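# Find the lighter check weight and set it on the dish

## Task

Work out which of the four check weights is the light one by using the balance (its pointer sits over the white mark when the two pans hold equal loads and leans toward whichever pan is lighter), then lay that weight flat on the red dish while keeping the remaining three weights off it. Nothing may end up inside or beneath any furniture. Apart from the weights and the dish, every object must finish resting directly on the same piece of furniture it started on. The final arrangement has to stay put without any robot holding it, and at the end every gripper must have released and every arm must be moved away.

## Robot and tools

Robots: three identical i2rt Big YAM arms named arm1, arm2 and arm3. Each one has six revolute joints, a two-finger gripper and a wrist camera. With joints 1 and 6 at zero and the hand level and pointing forward, the wrist camera rides on top of the hand and views the fingertips. The hand can reach roughly 1.0 m from the joint 1 axis. The arms move independently; a slow or stopped arm does not hold up the others. Two fixed room cameras, room_a and room_b, watch the scene.

Frame: a single scene frame shared by all robots, origin on the floor, +z up. The hand point lies halfway between the fingertips; the hand's z axis runs along the fingers and the fingers close along its y axis. Each arm's foot pose is real but never printed.

Tool execute_actions: argument "actions" is a list holding exactly one action or none (empty list = just report state and images). The action is an object keyed by robot name; each robot gets one entry {"joints": {...}}. Inside, give absolute joint targets by name, not offsets: joint1_rad to joint6_rad in radians and gripper_m in metres. Ranges and done-tolerances: joint1_rad -2.879 to 2.879 (±0.045), rotation about the foot, positive counter-clockwise viewed from above, 0 faces the way the foot faces; joint2_rad 0 to 3.141 (±0.14), shoulder, 0 has the upper arm aimed backward and about level, rising values lift it up and over to the front; joint3_rad 0 to 3.019 (±0.09), elbow, 0 folded, larger opens; joint4_rad -1.692 to 1.57 (±0.055), hand pitch, positive tips fingers up; joint5_rad -1.57 to 1.57 (±0.03), sideways hand swing, positive toward the arm's right; joint6_rad -2.094 to 2.094 (±0.035), hand roll, positive clockwise seen from behind; gripper_m 0 to 0.093 (±0.003), fingertip gap, grip force about 50 to 62 N per pad or less. Example: {"arm1": {"joints": {"gripper_m": 0.05}}, "arm2": {"joints": {"joint1_rad": 0.3}}}. All commanded motions begin together and may end at different moments. Joints run at different speeds, so the hand can sweep a wide curve between postures. Any joint or arm left out may still be driving to an earlier target. An unknown key or out-of-range number rejects the whole call with no motion. Optional "cameras": list of names from arm1_cam_wrist, arm2_cam_wrist, arm3_cam_wrist, room_a, room_b, all; omitted, null or ["all"] gives every camera, [] gives none. Images are taken when the call ends; the "pictures" line lists them in order.

Tool wait: "seconds" 0 to 10. Commands nothing new and returns the same report as an empty action.

Tool zoom_image: "camera" (one of the five names) and "region" [x0, y0, x1, y1] in pixels from the top-left, at most 504 by 504; works only on full images from the latest result.

Tool finished_scene: "scene" is the current scene number; irreversible, and the goal must hold when the robots have kept the last command. Its result reports success and gives the next task. Replying with no tool call ends everything.

Result lines: joint_positions gives current joint values; joint torques are raw drive outputs per arm joint (no gripper), with per-unit offset, scale and noise, nonzero even in free air, so treat them as rough hints for load. joint_status tells how each motion of the last accepted action ended: off_target means it settled short and may still push; contact_stop or time_out means it holds where it stopped (a timed-out joint may keep a nearby target, no further than 0.375, 0.375, 0.113, 0.225, 0.075, 0.3 rad for joints 1 to 6, and keep pushing; on_its_own lists such joints, and "held at" is that target, not the position). Each action is cut off after 15 s. "joint command not followed" (with a "cause:" line) means a self/inter-arm collision check blocked the arm targets (the gripper part still runs); named joints show not_followed and the arm may retry them on later actions. Calls without an action never show this line. MOTOR HOT appears from 85 °C; at 100 °C an OVER-TEMPERATURE FAULT drops that arm until it cools, and unreached keys read limit_stop_at_motor_heat, which means resend, not contact. If a result reports a stop, the later motion calls in the same reply are skipped.

Cautions: the arm keeps pushing on contact and can push hard, heating motors; relieve a stuck joint by sending its reported position. Tiny target changes may not move a joint, and a loaded joint sags. The collision check can be late and ignores fingers, gripper housings and wrist cameras, so keep arms apart; a hard squeeze between two robots ends the run. Objects touching robots do not count. Do not drop, slam or knock things, push anything off the work area or to the floor, or get anything into or under furniture. Loose objects may occasionally be nudged by outside pushes. The simulation keeps running while you compose replies, with the robots holding the last command.

Each tool is called by a JSON object that holds its "fn" and its "kwargs".

## Session

I'll start by looking at the scene.

{"fn": "execute_actions", "kwargs": {"actions": []}}

Scene clock: 0.00 s.
Joint torques (N m, as the arm reports them, + toward a larger angle): no reading
Motor temperatures (°C, as the motors report them): arm1=[20 22 21 21 20 21] | arm2=[23 23 20 23 20 24] | arm3=[23 23 23 22 23 22]
arm1.joint_positions: joint1_rad=-0.680 joint2_rad=+0.395 joint3_rad=+1.364 joint4_rad=-1.232 joint5_rad=-0.132 joint6_rad=+0.638 gripper_m=+0.094
arm1.joint_status: not commanded
arm1.hand: x=-1.0351 y=-0.2617 z=+1.4352 quat_wxyz=(-0.473, -0.775, -0.174, +0.381) (m; scene frame)
arm2.joint_positions: joint1_rad=-0.491 joint2_rad=+0.545 joint3_rad=+1.528 joint4_rad=-1.202 joint5_rad=-0.149 joint6_rad=-0.756 gripper_m=+0.094
arm2.joint_status: not commanded
arm2.hand: x=-0.1668 y=-0.2017 z=+1.5571 quat_wxyz=(-0.188, -0.403, -0.667, +0.598) (m; scene frame)
arm3.joint_positions: joint1_rad=-0.541 joint2_rad=+0.512 joint3_rad=+1.640 joint4_rad=-1.411 joint5_rad=-0.259 joint6_rad=-0.054 gripper_m=+0.095
arm3.joint_status: not commanded
arm3.hand: x=+1.0842 y=+0.2710 z=+1.4612 quat_wxyz=(-0.447, +0.531, -0.593, -0.408) (m; scene frame)
pictures: arm1_cam_wrist, arm2_cam_wrist, arm3_cam_wrist, room_a, room_b
Images, in order (width x height): arm1_cam_wrist 896x504, arm2_cam_wrist 896x504, arm3_cam_wrist 896x504, room_a 896x504, room_b 896x504.

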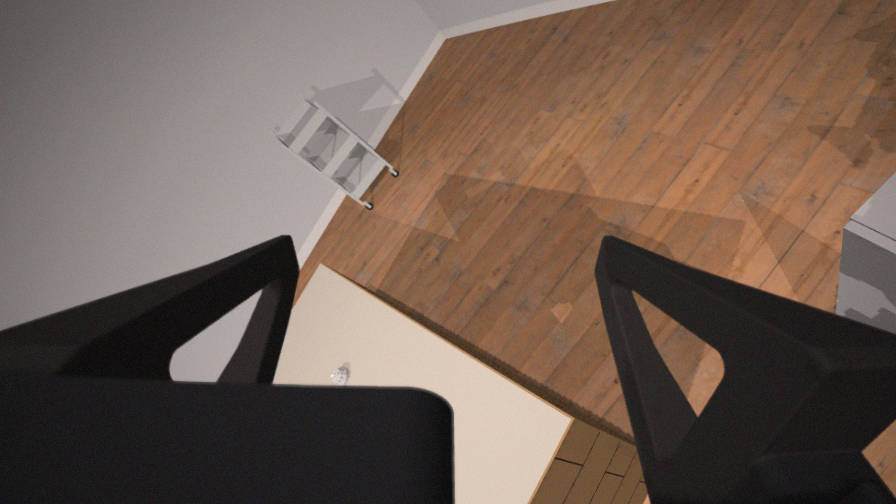

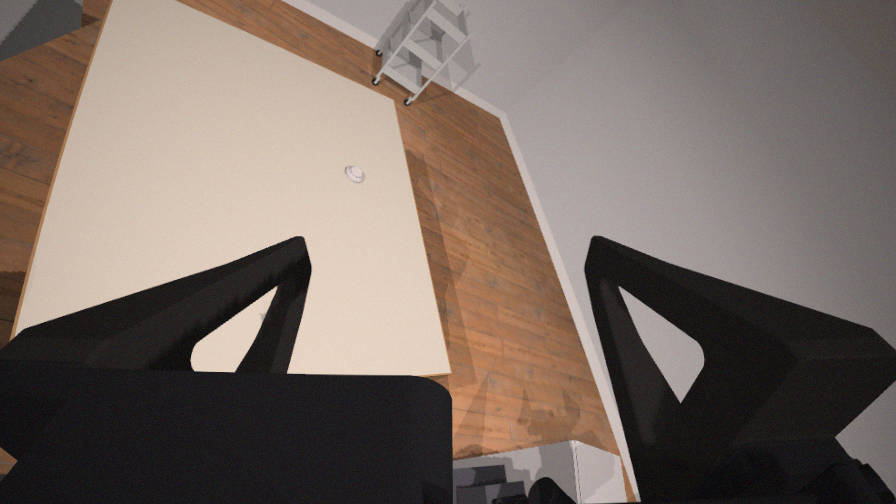

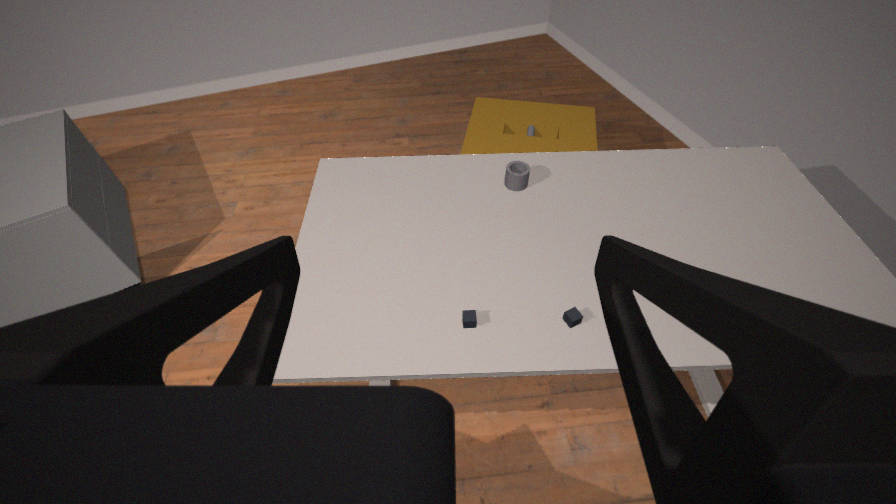

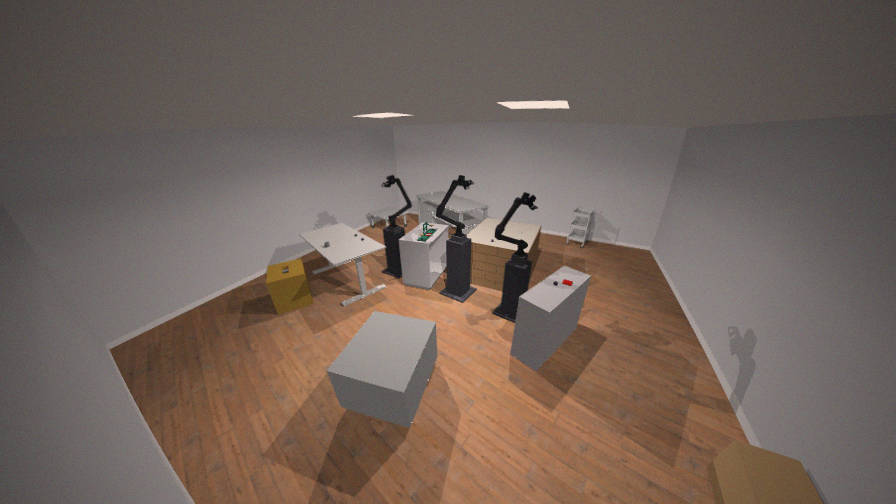

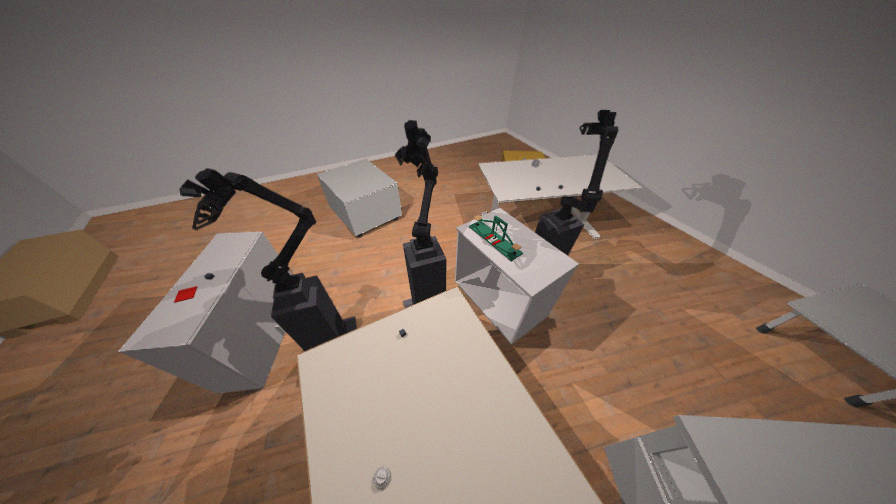

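{"fn": "zoom_image", "kwargs": {"camera": "room_b", "region": [430, 140, 660, 300]}}

{"fn": "zoom_image", "kwargs": {"camera": "room_b", "region": [110, 160, 460, 400]}}

{"fn": "zoom_image", "kwargs": {"camera": "room_a", "region": [260, 160, 620, 380]}}

Region (430, 140, 660, 300) of room_b's 896x504 image, scaled by 2.191, with more detail than that image has; it fills the top 351 rows of this view, and the rest is white.

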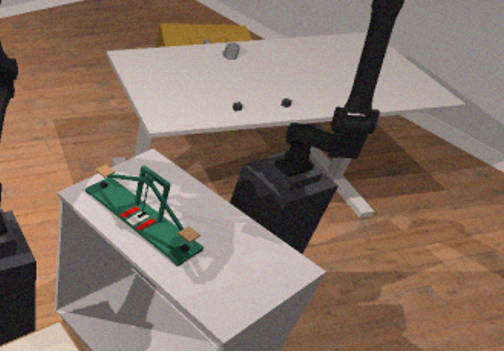

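Region (110, 160, 460, 400) of room_b's 896x504 image, scaled by 1.440, with more detail than that image has; it fills the top 346 rows of this view, and the rest is white.

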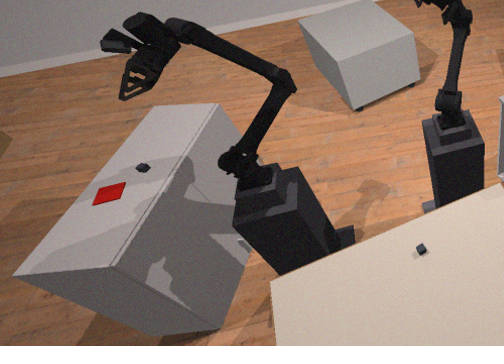

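Region (260, 160, 620, 380) of room_a's 896x504 image, scaled by 1.400, with more detail than that image has.

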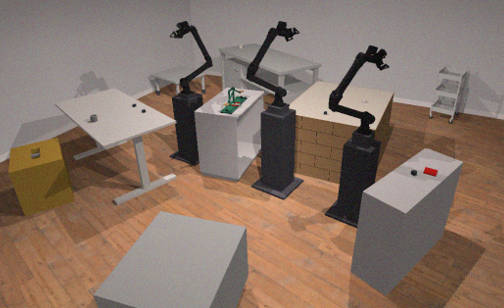

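{"fn": "execute_actions", "kwargs": {"actions": [{"arm1": {"joints": {"joint1_rad": -1.5, "joint5_rad": 0, "joint6_rad": 0}}, "arm2": {"joints": {"joint1_rad": -0.1, "joint5_rad": 0, "joint6_rad": 0}}, "arm3": {"joints": {"joint1_rad": -0.25, "joint5_rad": 0, "joint6_rad": 0}}}]}}

Scene clock: 5.07 s.
Joint torques (N m, as the arm reports them, + toward a larger angle): arm1=[-0.08  6.3   7.04  2.08  0.06  0.  ] | arm2=[0.29 4.04 9.47 2.2  0.12 0.04] | arm3=[1.05 8.57 5.53 2.22 0.17 0.09]
Motor temperatures (°C, as the motors report them): arm1=[20 22 22 21 20 21] | arm2=[23 23 20 23 20 24] | arm3=[23 23 23 22 23 22]
arm1.joint_positions: joint1_rad=-1.496 joint2_rad=+0.395 joint3_rad=+1.364 joint4_rad=-1.232 joint5_rad=-0.002 joint6_rad=+0.009 gripper_m=+0.094
arm1.joint_status: all done
arm1.hand: x=-1.1195 y=-0.1485 z=+1.4352 quat_wxyz=(-0.051, -0.792, -0.062, +0.606) (m; scene frame)
arm2.joint_positions: joint1_rad=-0.105 joint2_rad=+0.545 joint3_rad=+1.528 joint4_rad=-1.202 joint5_rad=-0.004 joint6_rad=-0.008 gripper_m=+0.094
arm2.joint_status: all done
arm2.hand: x=-0.1208 y=-0.2079 z=+1.5567 quat_wxyz=(-0.441, -0.550, -0.553, +0.444) (m; scene frame)
arm3.joint_positions: joint1_rad=-0.254 joint2_rad=+0.512 joint3_rad=+1.640 joint4_rad=-1.411 joint5_rad=-0.004 joint6_rad=-0.012 gripper_m=+0.095
arm3.joint_status: all done
arm3.hand: x=+1.0919 y=+0.2684 z=+1.4597 quat_wxyz=(-0.446, +0.548, -0.581, -0.403) (m; scene frame)
pictures: arm1_cam_wrist, arm2_cam_wrist, arm3_cam_wrist, room_a, room_b
Images, in order (width x height): arm1_cam_wrist 896x504, arm2_cam_wrist 896x504, arm3_cam_wrist 896x504, room_a 896x504, room_b 896x504.

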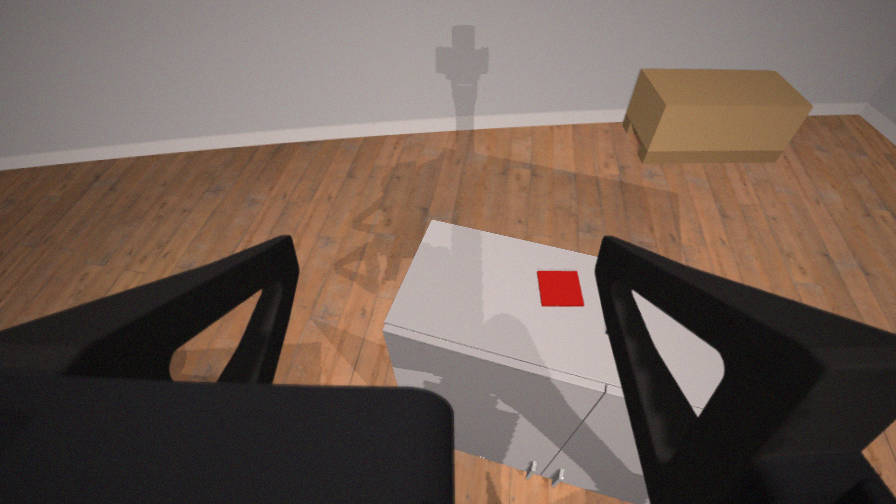

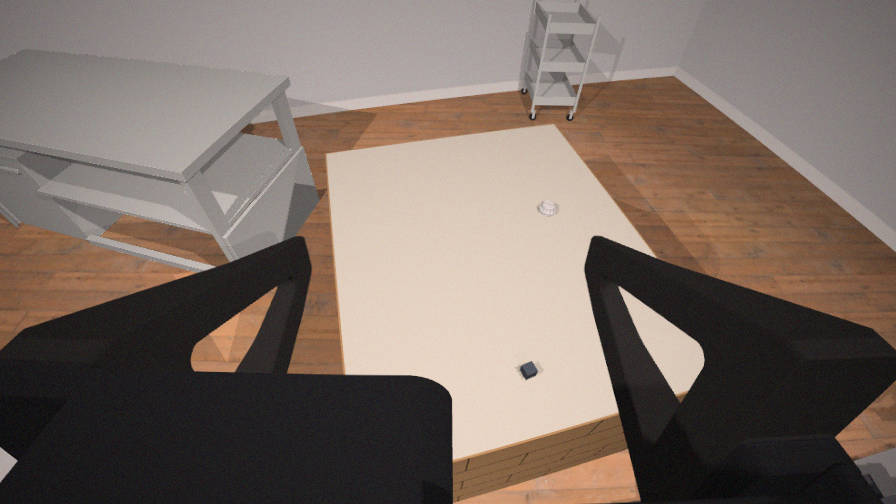

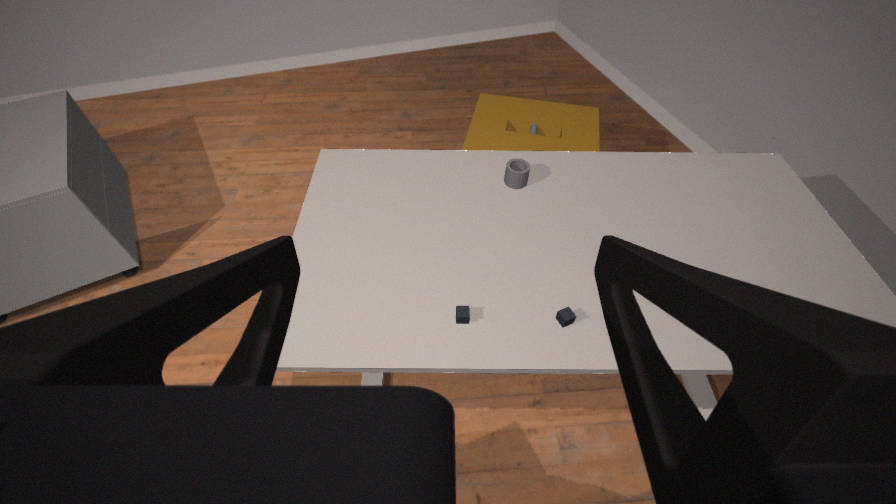

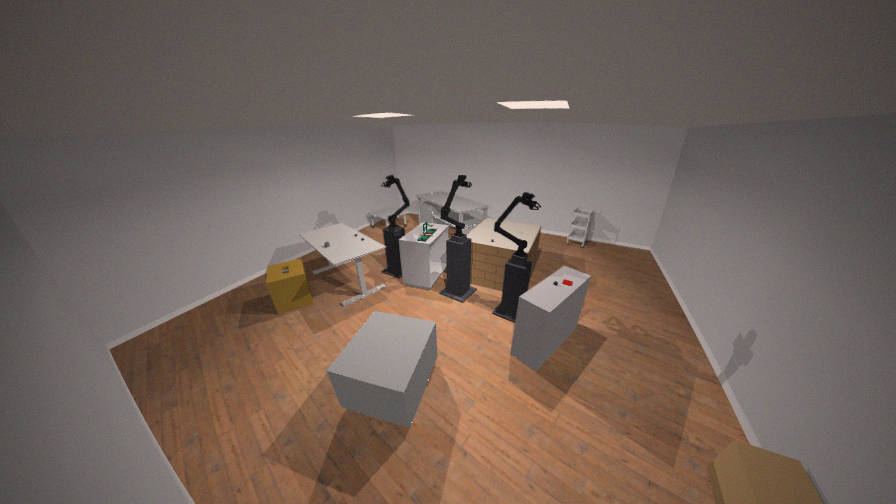

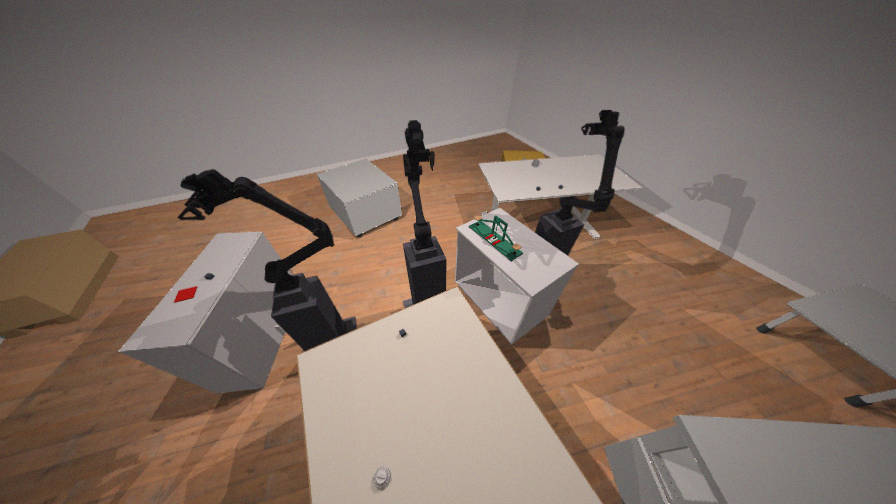

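{"fn": "execute_actions", "kwargs": {"actions": [{"arm1": {"joints": {"joint4_rad": -1.68}}, "arm2": {"joints": {"joint3_rad": 0.9}}, "arm3": {"joints": {"joint2_rad": 1.2}}}], "cameras": ["arm3_cam_wrist", "arm2_cam_wrist"]}}

Scene clock: 7.23 s.
Joint torques (N m, as the arm reports them, + toward a larger angle): arm1=[-0.07  6.55  6.86  1.33  0.06 -0.01] | arm2=[ 0.32 -0.49 12.12  1.79  0.11  0.1 ] | arm3=[ 0.85 -5.48  9.9   1.6   0.16  0.11]
Motor temperatures (°C, as the motors report them): arm1=[20 22 22 21 20 21] | arm2=[23 23 21 23 20 24] | arm3=[23 23 24 22 23 22]
arm1.joint_positions: joint1_rad=-1.496 joint2_rad=+0.395 joint3_rad=+1.364 joint4_rad=-1.673 joint5_rad=-0.002 joint6_rad=+0.009 gripper_m=+0.094
arm1.joint_status: all done
arm1.hand: x=-1.0700 y=-0.1401 z=+1.3400 quat_wxyz=(-0.035, -0.905, -0.070, +0.418) (m; scene frame)
arm2.joint_positions: joint1_rad=-0.105 joint2_rad=+0.552 joint3_rad=+0.887 joint4_rad=-1.202 joint5_rad=-0.004 joint6_rad=-0.007 gripper_m=+0.094
arm2.joint_status: all done
arm2.hand: x=-0.1212 y=-0.2777 z=+1.2322 quat_wxyz=(-0.243, -0.663, -0.665, +0.244) (m; scene frame)
arm3.joint_positions: joint1_rad=-0.254 joint2_rad=+1.203 joint3_rad=+1.629 joint4_rad=-1.411 joint5_rad=-0.004 joint6_rad=-0.012 gripper_m=+0.095
arm3.joint_status: all done
arm3.hand: x=+1.1188 y=+0.5757 z=+1.2699 quat_wxyz=(-0.216, +0.655, -0.698, -0.193) (m; scene frame)
pictures: arm2_cam_wrist, arm3_cam_wrist
Images, in order (width x height): arm2_cam_wrist 896x504, arm3_cam_wrist 896x504.

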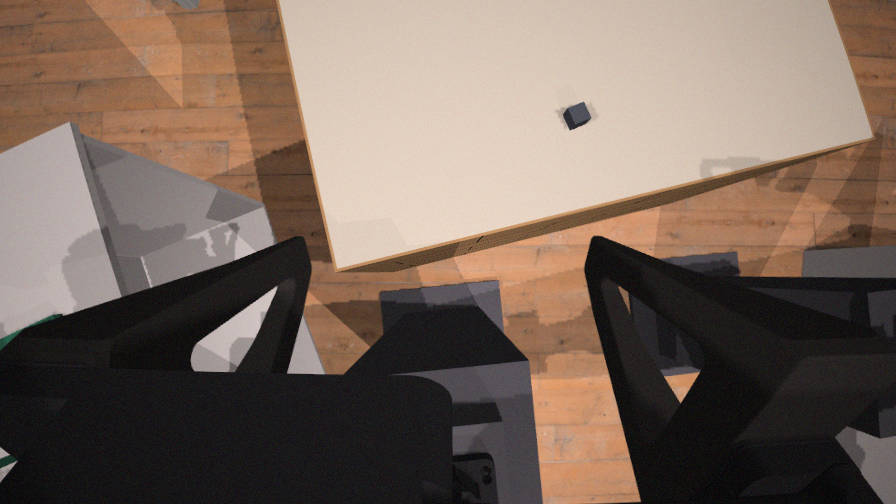

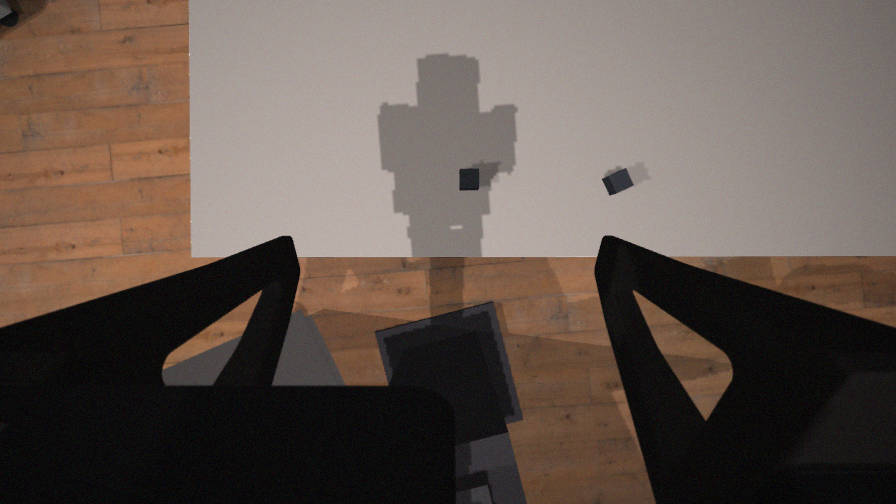

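{"fn": "zoom_image", "kwargs": {"camera": "arm3_cam_wrist", "region": [440, 140, 660, 270]}}

{"fn": "zoom_image", "kwargs": {"camera": "arm2_cam_wrist", "region": [520, 70, 640, 160]}}

Region (440, 140, 660, 270) of arm3_cam_wrist's 896x504 image, scaled by 2.291, with more detail than that image has; it fills the top 298 rows of this view, and the rest is white.

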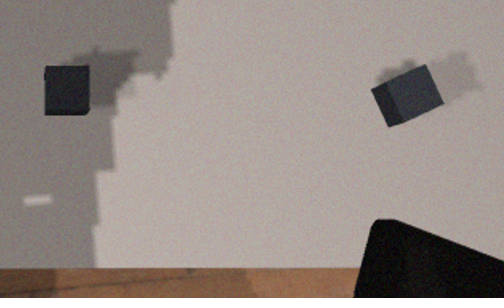

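Region (520, 70, 640, 160) of arm2_cam_wrist's 896x504 image, scaled by 4.200, with more detail than that image has; it fills the top 378 rows of this view, and the rest is white.

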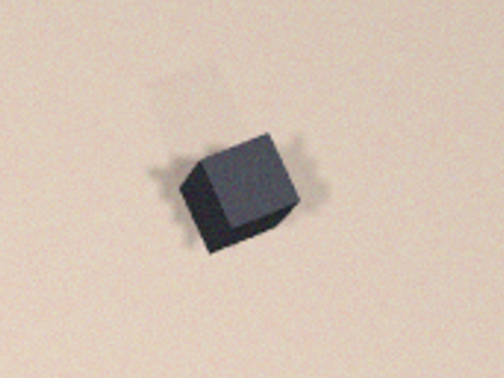

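{"fn": "execute_actions", "kwargs": {"actions": [], "cameras": ["arm1_cam_wrist"]}}

Scene clock: 14.80 s.
Joint torques (N m, as the arm reports them, + toward a larger angle): arm1=[-0.07  6.56  6.85  1.33  0.06 -0.01] | arm2=[ 0.32 -0.56 12.16  1.78  0.1   0.08] | arm3=[ 0.91 -5.26  9.92  1.61  0.16  0.1 ]
Motor temperatures (°C, as the motors report them): arm1=[20 22 23 21 20 21] | arm2=[23 23 21 23 20 24] | arm3=[23 23 25 22 23 22]
arm1.joint_positions: joint1_rad=-1.496 joint2_rad=+0.395 joint3_rad=+1.364 joint4_rad=-1.673 joint5_rad=-0.002 joint6_rad=+0.009 gripper_m=+0.094
arm1.joint_status: all done
arm1.hand: x=-1.0700 y=-0.1401 z=+1.3400 quat_wxyz=(-0.035, -0.905, -0.070, +0.418) (m; scene frame)
arm2.joint_positions: joint1_rad=-0.105 joint2_rad=+0.552 joint3_rad=+0.887 joint4_rad=-1.202 joint5_rad=-0.004 joint6_rad=-0.007 gripper_m=+0.094
arm2.joint_status: all done
arm2.hand: x=-0.1212 y=-0.2777 z=+1.2322 quat_wxyz=(-0.243, -0.663, -0.665, +0.244) (m; scene frame)
arm3.joint_positions: joint1_rad=-0.254 joint2_rad=+1.203 joint3_rad=+1.629 joint4_rad=-1.411 joint5_rad=-0.004 joint6_rad=-0.012 gripper_m=+0.095
arm3.joint_status: all done
arm3.hand: x=+1.1188 y=+0.5757 z=+1.2699 quat_wxyz=(-0.216, +0.655, -0.698, -0.193) (m; scene frame)
pictures: arm1_cam_wrist
Images, in order (width x height): arm1_cam_wrist 896x504.

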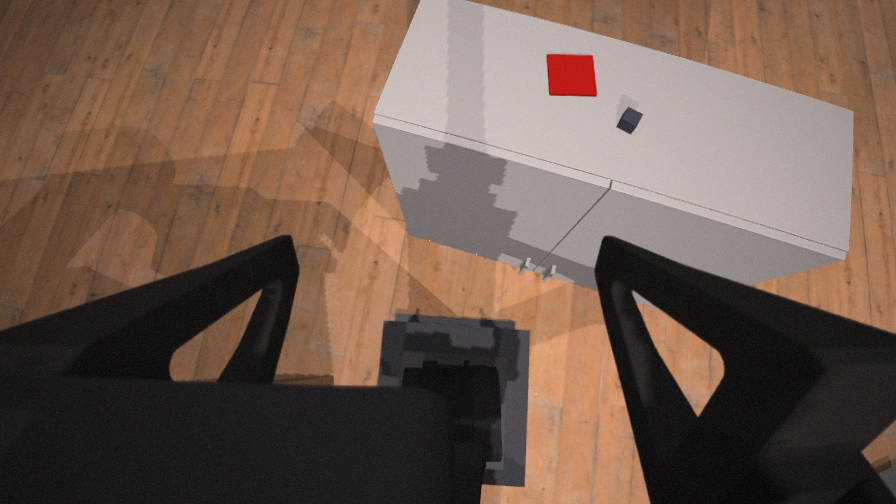

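{"fn": "zoom_image", "kwargs": {"camera": "arm1_cam_wrist", "region": [530, 40, 670, 150]}}

Region (530, 40, 670, 150) of arm1_cam_wrist's 896x504 image, scaled by 3.600, with more detail than that image has; it fills the top 396 rows of this view, and the rest is white.

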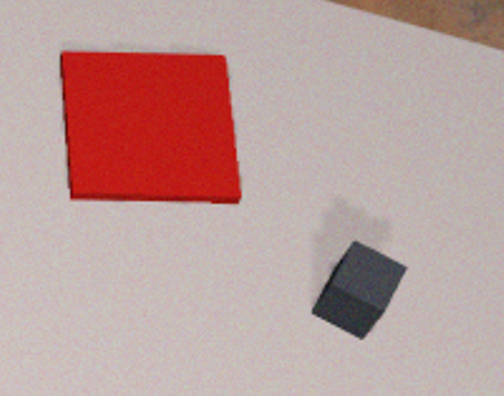

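{"fn": "execute_actions", "kwargs": {"actions": [{"arm1": {"joints": {"joint1_rad": -2.084, "joint2_rad": 2.009, "joint3_rad": 1.595, "joint4_rad": -1.15, "joint6_rad": -0.03}}, "arm2": {"joints": {"joint1_rad": -0.487, "joint2_rad": 2.234, "joint3_rad": 1.495, "joint4_rad": -0.822, "joint6_rad": -0.78}}, "arm3": {"joints": {"joint1_rad": -0.318, "joint2_rad": 1.936, "joint3_rad": 1.365, "joint4_rad": -0.993, "joint6_rad": -0.064}}}], "cameras": ["arm1_cam_wrist", "arm2_cam_wrist", "arm3_cam_wrist", "room_b"]}}

Scene clock: 23.77 s.
Joint torques (N m, as the arm reports them, + toward a larger angle): arm1=[  0.28 -15.94   7.75   0.38   0.06  -0.01] | arm2=[  0.   -23.06   9.47   0.53   0.02  -0.04] | arm3=[  0.39 -14.91   8.3    1.1    0.1   -0.13]
Motor temperatures (°C, as the motors report them): arm1=[20 23 23 21 20 21] | arm2=[23 23 22 23 20 24] | arm3=[23 23 27 22 23 22]
arm1.joint_positions: joint1_rad=-2.085 joint2_rad=+2.011 joint3_rad=+1.583 joint4_rad=-1.151 joint5_rad=-0.002 joint6_rad=-0.022 gripper_m=+0.094
arm1.joint_status: all done
arm1.hand: x=-1.5058 y=+0.1229 z=+0.8864 quat_wxyz=(+0.000, -0.979, +0.202, -0.004) (m; scene frame)
arm2.joint_positions: joint1_rad=-0.488 joint2_rad=+2.244 joint3_rad=+1.468 joint4_rad=-0.822 joint5_rad=-0.003 joint6_rad=-0.773 gripper_m=+0.094
arm2.joint_status: all done
arm2.hand: x=-0.3382 y=-0.5570 z=+0.7782 quat_wxyz=(+0.001, -0.559, -0.829, -0.014) (m; scene frame)
arm3.joint_positions: joint1_rad=-0.319 joint2_rad=+1.934 joint3_rad=+1.346 joint4_rad=-1.009 joint5_rad=-0.003 joint6_rad=-0.052 gripper_m=+0.095
arm3.joint_status: all done
arm3.hand: x=+1.1659 y=+0.6708 z=+0.8125 quat_wxyz=(+0.006, +0.673, -0.739, +0.010) (m; scene frame)
pictures: arm1_cam_wrist, arm2_cam_wrist, arm3_cam_wrist, room_b
Images, in order (width x height): arm1_cam_wrist 896x504, arm2_cam_wrist 896x504, arm3_cam_wrist 896x504, room_b 896x504.

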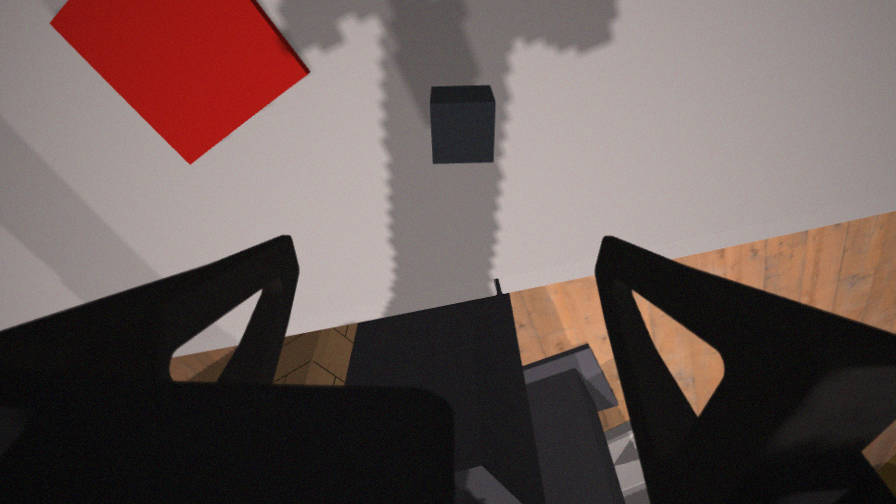

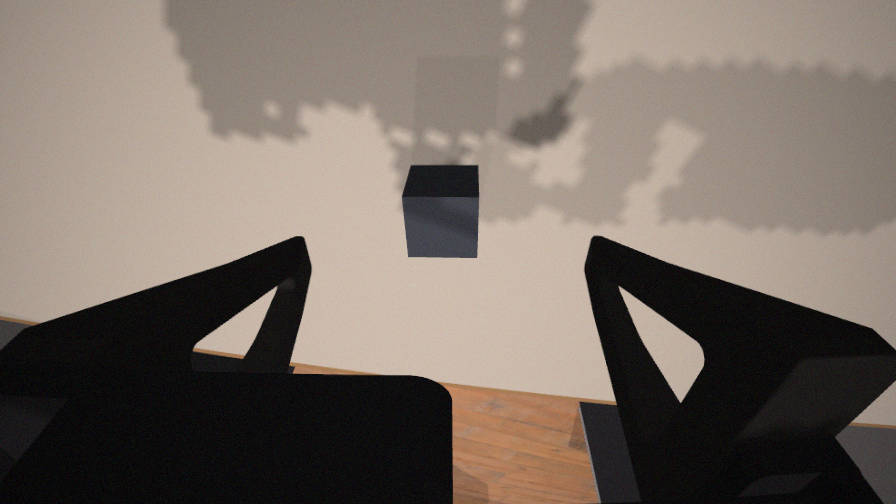

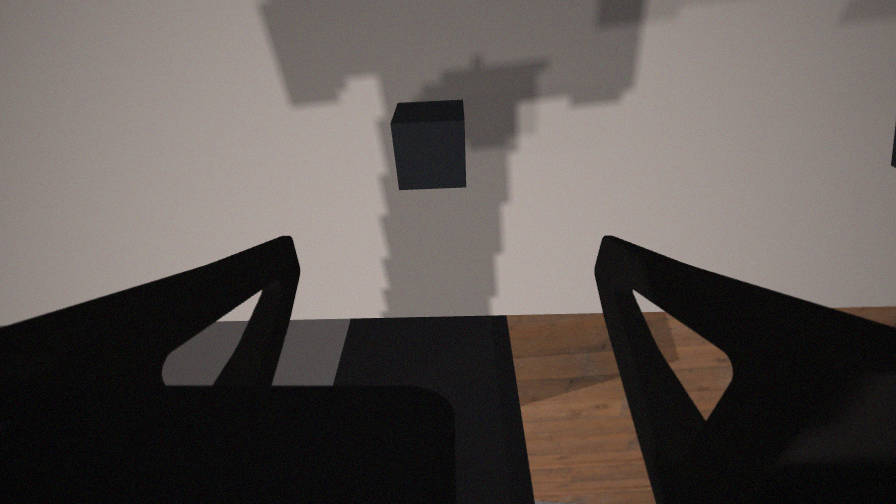

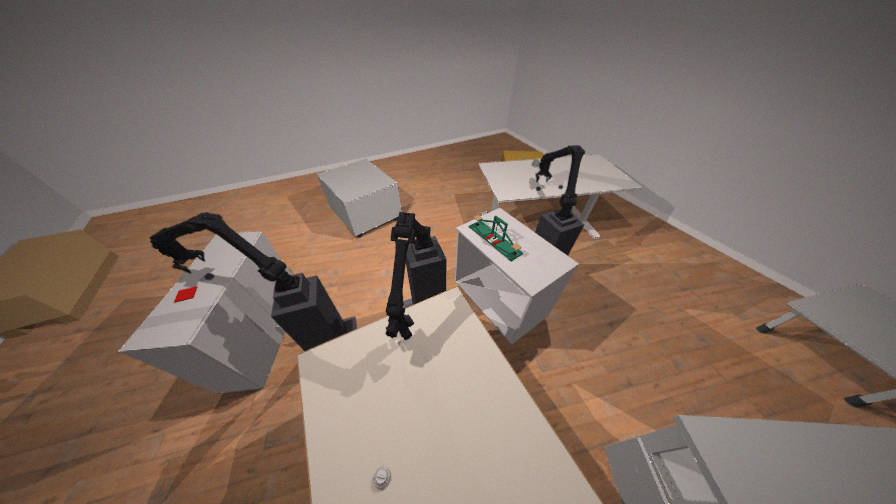

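{"fn": "zoom_image", "kwargs": {"camera": "arm3_cam_wrist", "region": [270, 70, 630, 300]}}

{"fn": "zoom_image", "kwargs": {"camera": "arm2_cam_wrist", "region": [270, 70, 630, 300]}}

{"fn": "zoom_image", "kwargs": {"camera": "arm1_cam_wrist", "region": [270, 70, 630, 300]}}

Region (270, 70, 630, 300) of arm3_cam_wrist's 896x504 image, scaled by 1.400, with more detail than that image has; it fills the top 322 rows of this view, and the rest is white.

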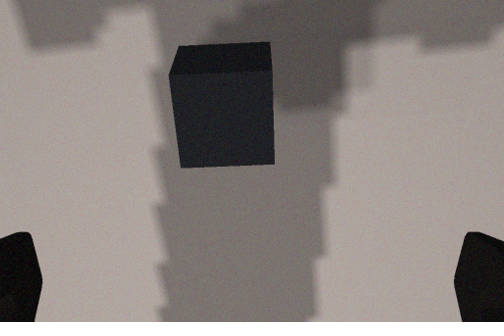

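Region (270, 70, 630, 300) of arm2_cam_wrist's 896x504 image, scaled by 1.400, with more detail than that image has; it fills the top 322 rows of this view, and the rest is white.

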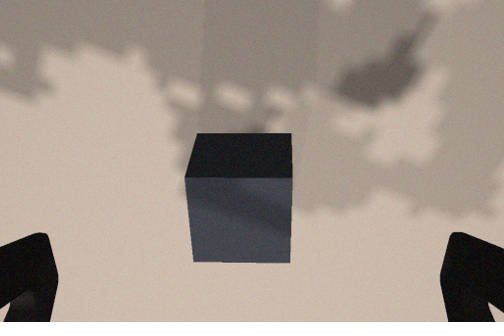

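Region (270, 70, 630, 300) of arm1_cam_wrist's 896x504 image, scaled by 1.400, with more detail than that image has; it fills the top 322 rows of this view, and the rest is white.

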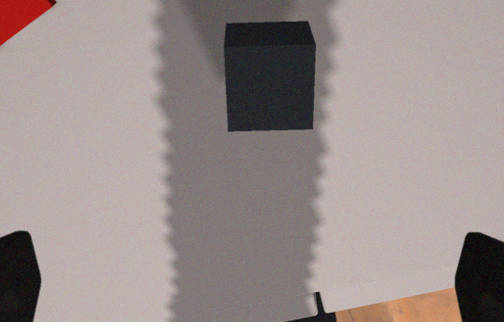

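{"fn": "execute_actions", "kwargs": {"actions": [{"arm1": {"joints": {"joint1_rad": -2.098, "joint2_rad": 2.153, "joint3_rad": 1.527, "joint4_rad": -0.935, "joint6_rad": -0.04}}, "arm2": {"joints": {"joint1_rad": -0.498, "joint2_rad": 2.30, "joint3_rad": 1.429, "joint4_rad": -0.678, "joint6_rad": -0.79}}, "arm3": {"joints": {"joint1_rad": -0.302, "joint2_rad": 2.062, "joint3_rad": 1.316, "joint4_rad": -0.79, "joint6_rad": -0.085}}}], "cameras": ["arm1_cam_wrist", "arm2_cam_wrist", "arm3_cam_wrist"]}}

Scene clock: 32.47 s.
Joint torques (N m, as the arm reports them, + toward a larger angle): arm1=[ -0.35 -17.99   6.67   0.67   0.09  -0.01] | arm2=[ -0.44 -22.51   7.03   1.02   0.01  -0.05] | arm3=[  0.76 -14.46   6.76   1.25   0.1   -0.14]
Motor temperatures (°C, as the motors report them): arm1=[20 23 24 21 20 21] | arm2=[23 24 22 23 20 24] | arm3=[23 24 27 22 23 22]
arm1.joint_positions: joint1_rad=-2.092 joint2_rad=+2.174 joint3_rad=+1.519 joint4_rad=-0.945 joint5_rad=-0.003 joint6_rad=-0.031 gripper_m=+0.094
arm1.joint_status: all done
arm1.hand: x=-1.5028 y=+0.1261 z=+0.7719 quat_wxyz=(-0.003, -0.980, +0.200, -0.013) (m; scene frame)
arm2.joint_positions: joint1_rad=-0.489 joint2_rad=+2.310 joint3_rad=+1.419 joint4_rad=-0.692 joint5_rad=-0.003 joint6_rad=-0.783 gripper_m=+0.094
arm2.joint_status: all done
arm2.hand: x=-0.3342 y=-0.5452 z=+0.7292 quat_wxyz=(+0.000, -0.555, -0.832, -0.006) (m; scene frame)
arm3.joint_positions: joint1_rad=-0.307 joint2_rad=+2.046 joint3_rad=+1.311 joint4_rad=-0.807 joint5_rad=-0.003 joint6_rad=-0.073 gripper_m=+0.095
arm3.joint_status: all done
arm3.hand: x=+1.1623 y=+0.6859 z=+0.7435 quat_wxyz=(-0.015, +0.685, -0.728, -0.007) (m; scene frame)
pictures: arm1_cam_wrist, arm2_cam_wrist, arm3_cam_wrist
Images, in order (width x height): arm1_cam_wrist 896x504, arm2_cam_wrist 896x504, arm3_cam_wrist 896x504.

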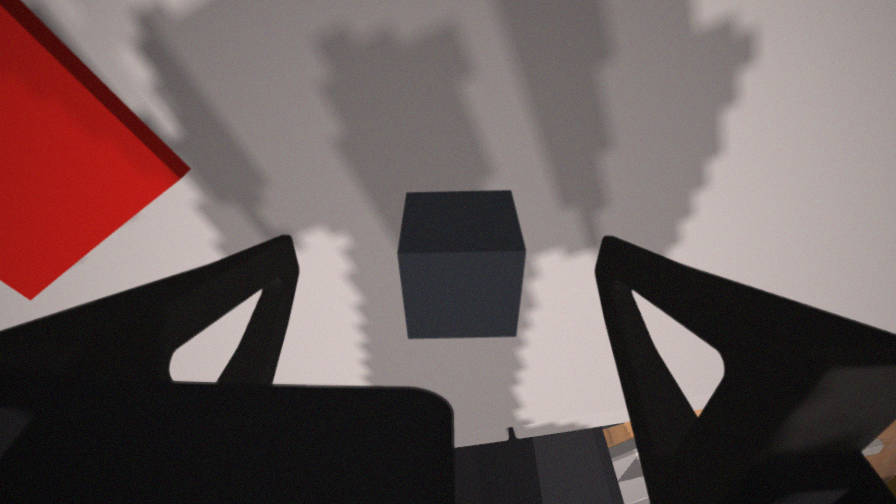

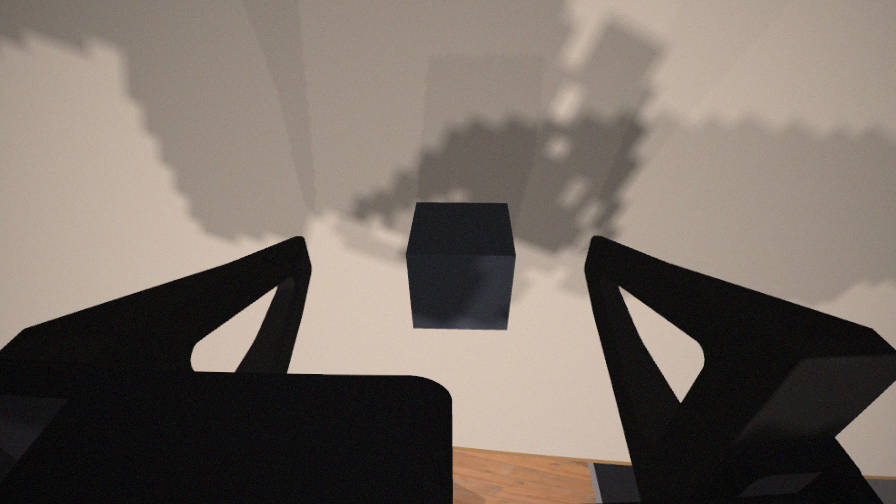

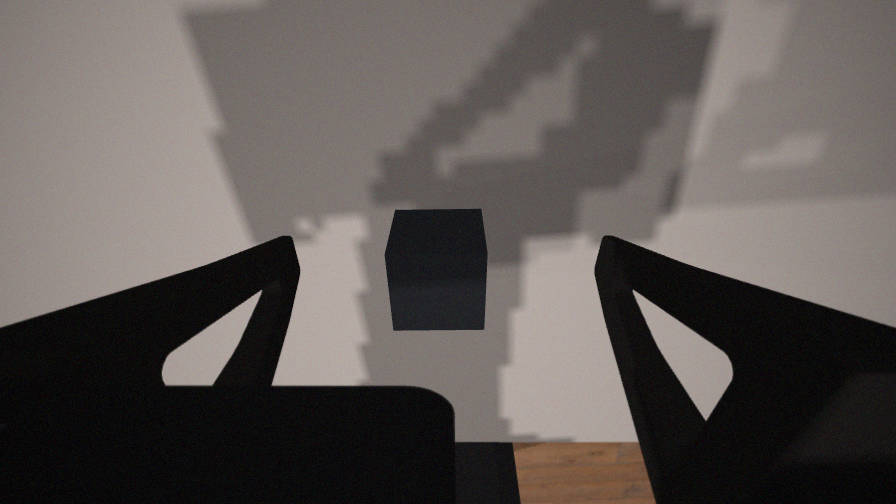

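{"fn": "execute_actions", "kwargs": {"actions": [{"arm1": {"joints": {"gripper_m": 0.022}}, "arm2": {"joints": {"gripper_m": 0.022}}, "arm3": {"joints": {"joint1_rad": -0.296, "joint3_rad": 1.294, "gripper_m": 0.06}}}], "cameras": ["arm1_cam_wrist", "arm2_cam_wrist", "arm3_cam_wrist"]}}

Scene clock: 34.70 s.
Joint torques (N m, as the arm reports them, + toward a larger angle): arm1=[ -0.34 -17.85   6.68   0.65   0.04   0.  ] | arm2=[ -0.61 -22.21   7.11   0.96  -0.04  -0.04] | arm3=[  1.02 -13.98   5.99   1.16   0.09  -0.13]
Motor temperatures (°C, as the motors report them): arm1=[20 24 24 21 20 21] | arm2=[23 24 22 23 20 24] | arm3=[23 24 27 22 23 22]
arm1.joint_positions: joint1_rad=-2.092 joint2_rad=+2.174 joint3_rad=+1.519 joint4_rad=-0.944 joint5_rad=-0.001 joint6_rad=-0.032 gripper_m=+0.029
arm1.joint_status: gripper_m off_target (ended at +0.029, target +0.022)
arm1.hand: x=-1.5028 y=+0.1267 z=+0.7719 quat_wxyz=(-0.002, -0.980, +0.200, -0.013) (m; scene frame)
arm2.joint_positions: joint1_rad=-0.489 joint2_rad=+2.310 joint3_rad=+1.419 joint4_rad=-0.691 joint5_rad=-0.001 joint6_rad=-0.783 gripper_m=+0.029
arm2.joint_status: gripper_m off_target (ended at +0.029, target +0.022)
arm2.hand: x=-0.3348 y=-0.5453 z=+0.7292 quat_wxyz=(+0.000, -0.555, -0.832, -0.005) (m; scene frame)
arm3.joint_positions: joint1_rad=-0.303 joint2_rad=+2.046 joint3_rad=+1.296 joint4_rad=-0.806 joint5_rad=-0.003 joint6_rad=-0.073 gripper_m=+0.060
arm3.joint_status: all done
arm3.hand: x=+1.1594 y=+0.6790 z=+0.7392 quat_wxyz=(-0.009, +0.687, -0.727, -0.002) (m; scene frame)
pictures: arm1_cam_wrist, arm2_cam_wrist, arm3_cam_wrist
Images, in order (width x height): arm1_cam_wrist 896x504, arm2_cam_wrist 896x504, arm3_cam_wrist 896x504.

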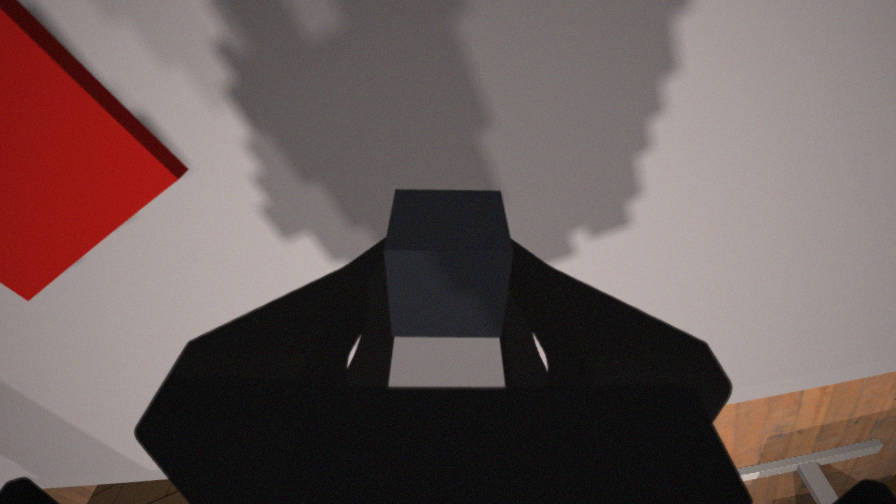

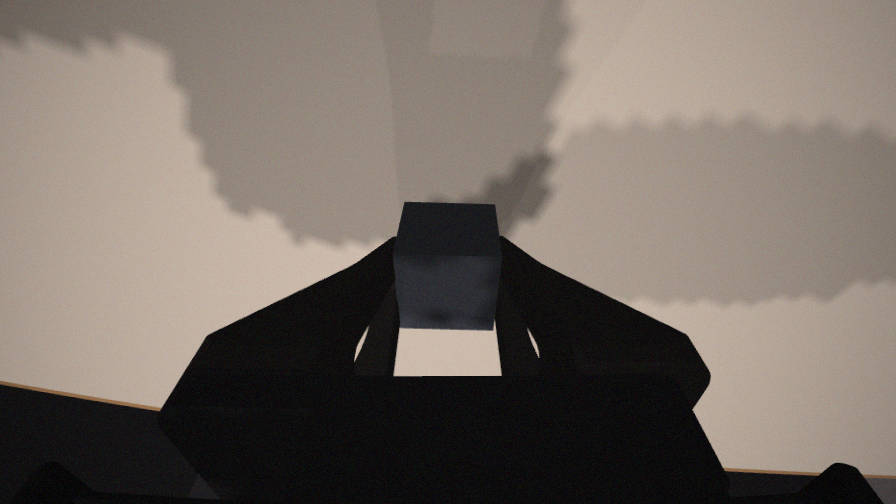

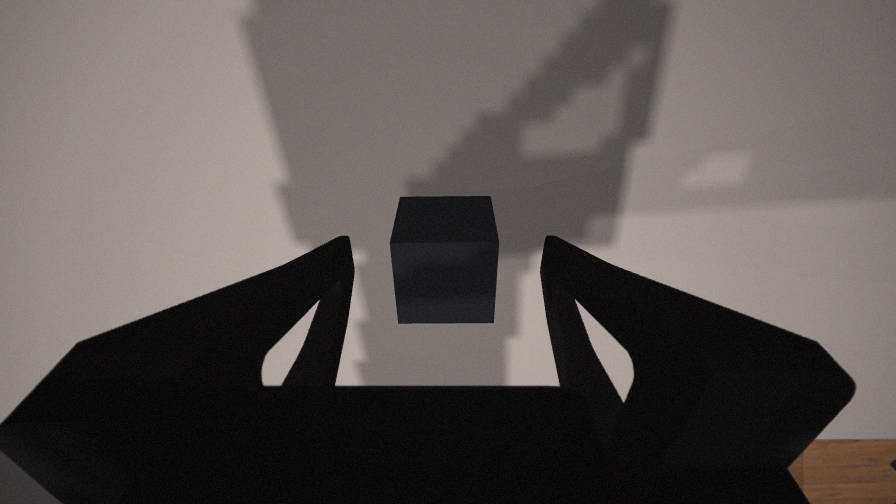

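{"fn": "execute_actions", "kwargs": {"actions": [{"arm1": {"joints": {"joint2_rad": 2.04, "joint4_rad": -1.08}}, "arm2": {"joints": {"joint2_rad": 2.1, "joint4_rad": -0.85}}, "arm3": {"joints": {"gripper_m": 0.022}}}], "cameras": ["arm3_cam_wrist", "room_a", "room_b"]}}

Scene clock: 38.60 s.
Joint torques (N m, as the arm reports them, + toward a larger angle): arm1=[ -0.3  -16.32   7.14  -0.03   0.04   0.  ] | arm2=[ -0.72 -20.86   9.81   0.1   -0.04  -0.03] | arm3=[  1.02 -14.18   6.01   1.18   0.07  -0.12]
Motor temperatures (°C, as the motors report them): arm1=[20 24 24 21 20 21] | arm2=[23 24 22 23 20 24] | arm3=[23 24 26 22 23 22]
arm1.joint_positions: joint1_rad=-2.092 joint2_rad=+2.050 joint3_rad=+1.519 joint4_rad=-1.072 joint5_rad=-0.001 joint6_rad=-0.032 gripper_m=+0.029
arm1.joint_status: all done
arm1.hand: x=-1.4933 y=+0.1220 z=+0.8428 quat_wxyz=(-0.002, -0.980, +0.200, -0.015) (m; scene frame)
arm2.joint_positions: joint1_rad=-0.489 joint2_rad=+2.109 joint3_rad=+1.407 joint4_rad=-0.838 joint5_rad=-0.001 joint6_rad=-0.783 gripper_m=+0.029
arm2.joint_status: all done
arm2.hand: x=-0.3382 y=-0.5535 z=+0.8359 quat_wxyz=(-0.004, -0.555, -0.832, +0.015) (m; scene frame)
arm3.joint_positions: joint1_rad=-0.303 joint2_rad=+2.046 joint3_rad=+1.296 joint4_rad=-0.806 joint5_rad=-0.002 joint6_rad=-0.073 gripper_m=+0.030
arm3.joint_status: gripper_m off_target (ended at +0.030, target +0.022)
arm3.hand: x=+1.1595 y=+0.6790 z=+0.7392 quat_wxyz=(-0.009, +0.687, -0.727, -0.002) (m; scene frame)
pictures: arm3_cam_wrist, room_a, room_b
Images, in order (width x height): arm3_cam_wrist 896x504, room_a 896x504, room_b 896x504.

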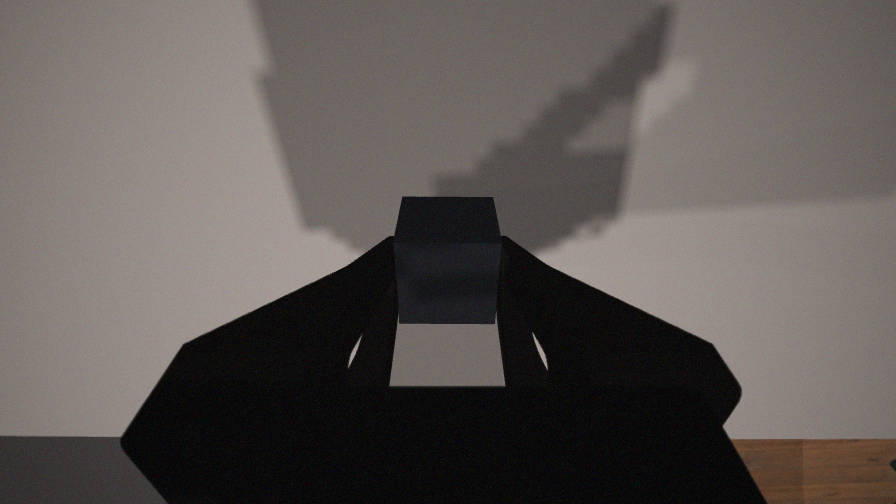

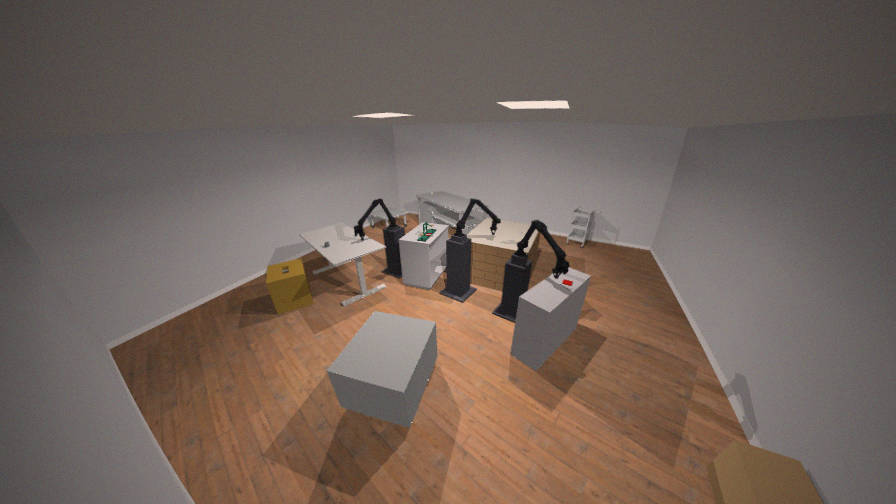

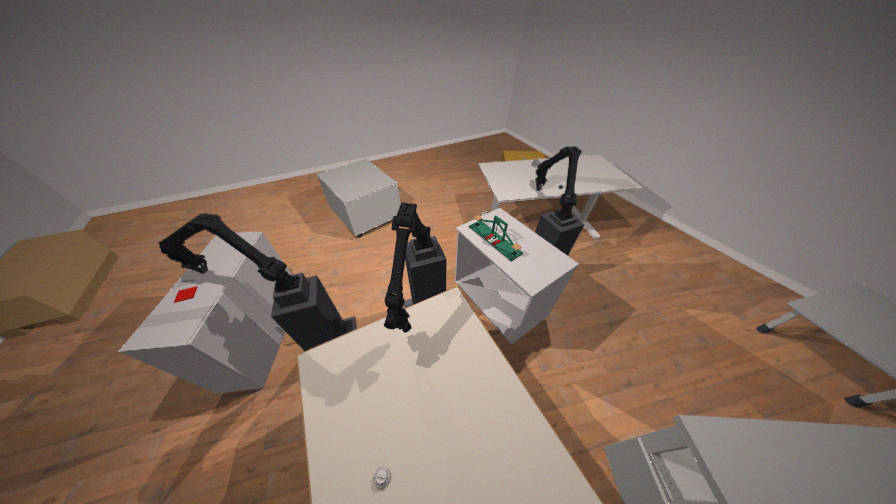

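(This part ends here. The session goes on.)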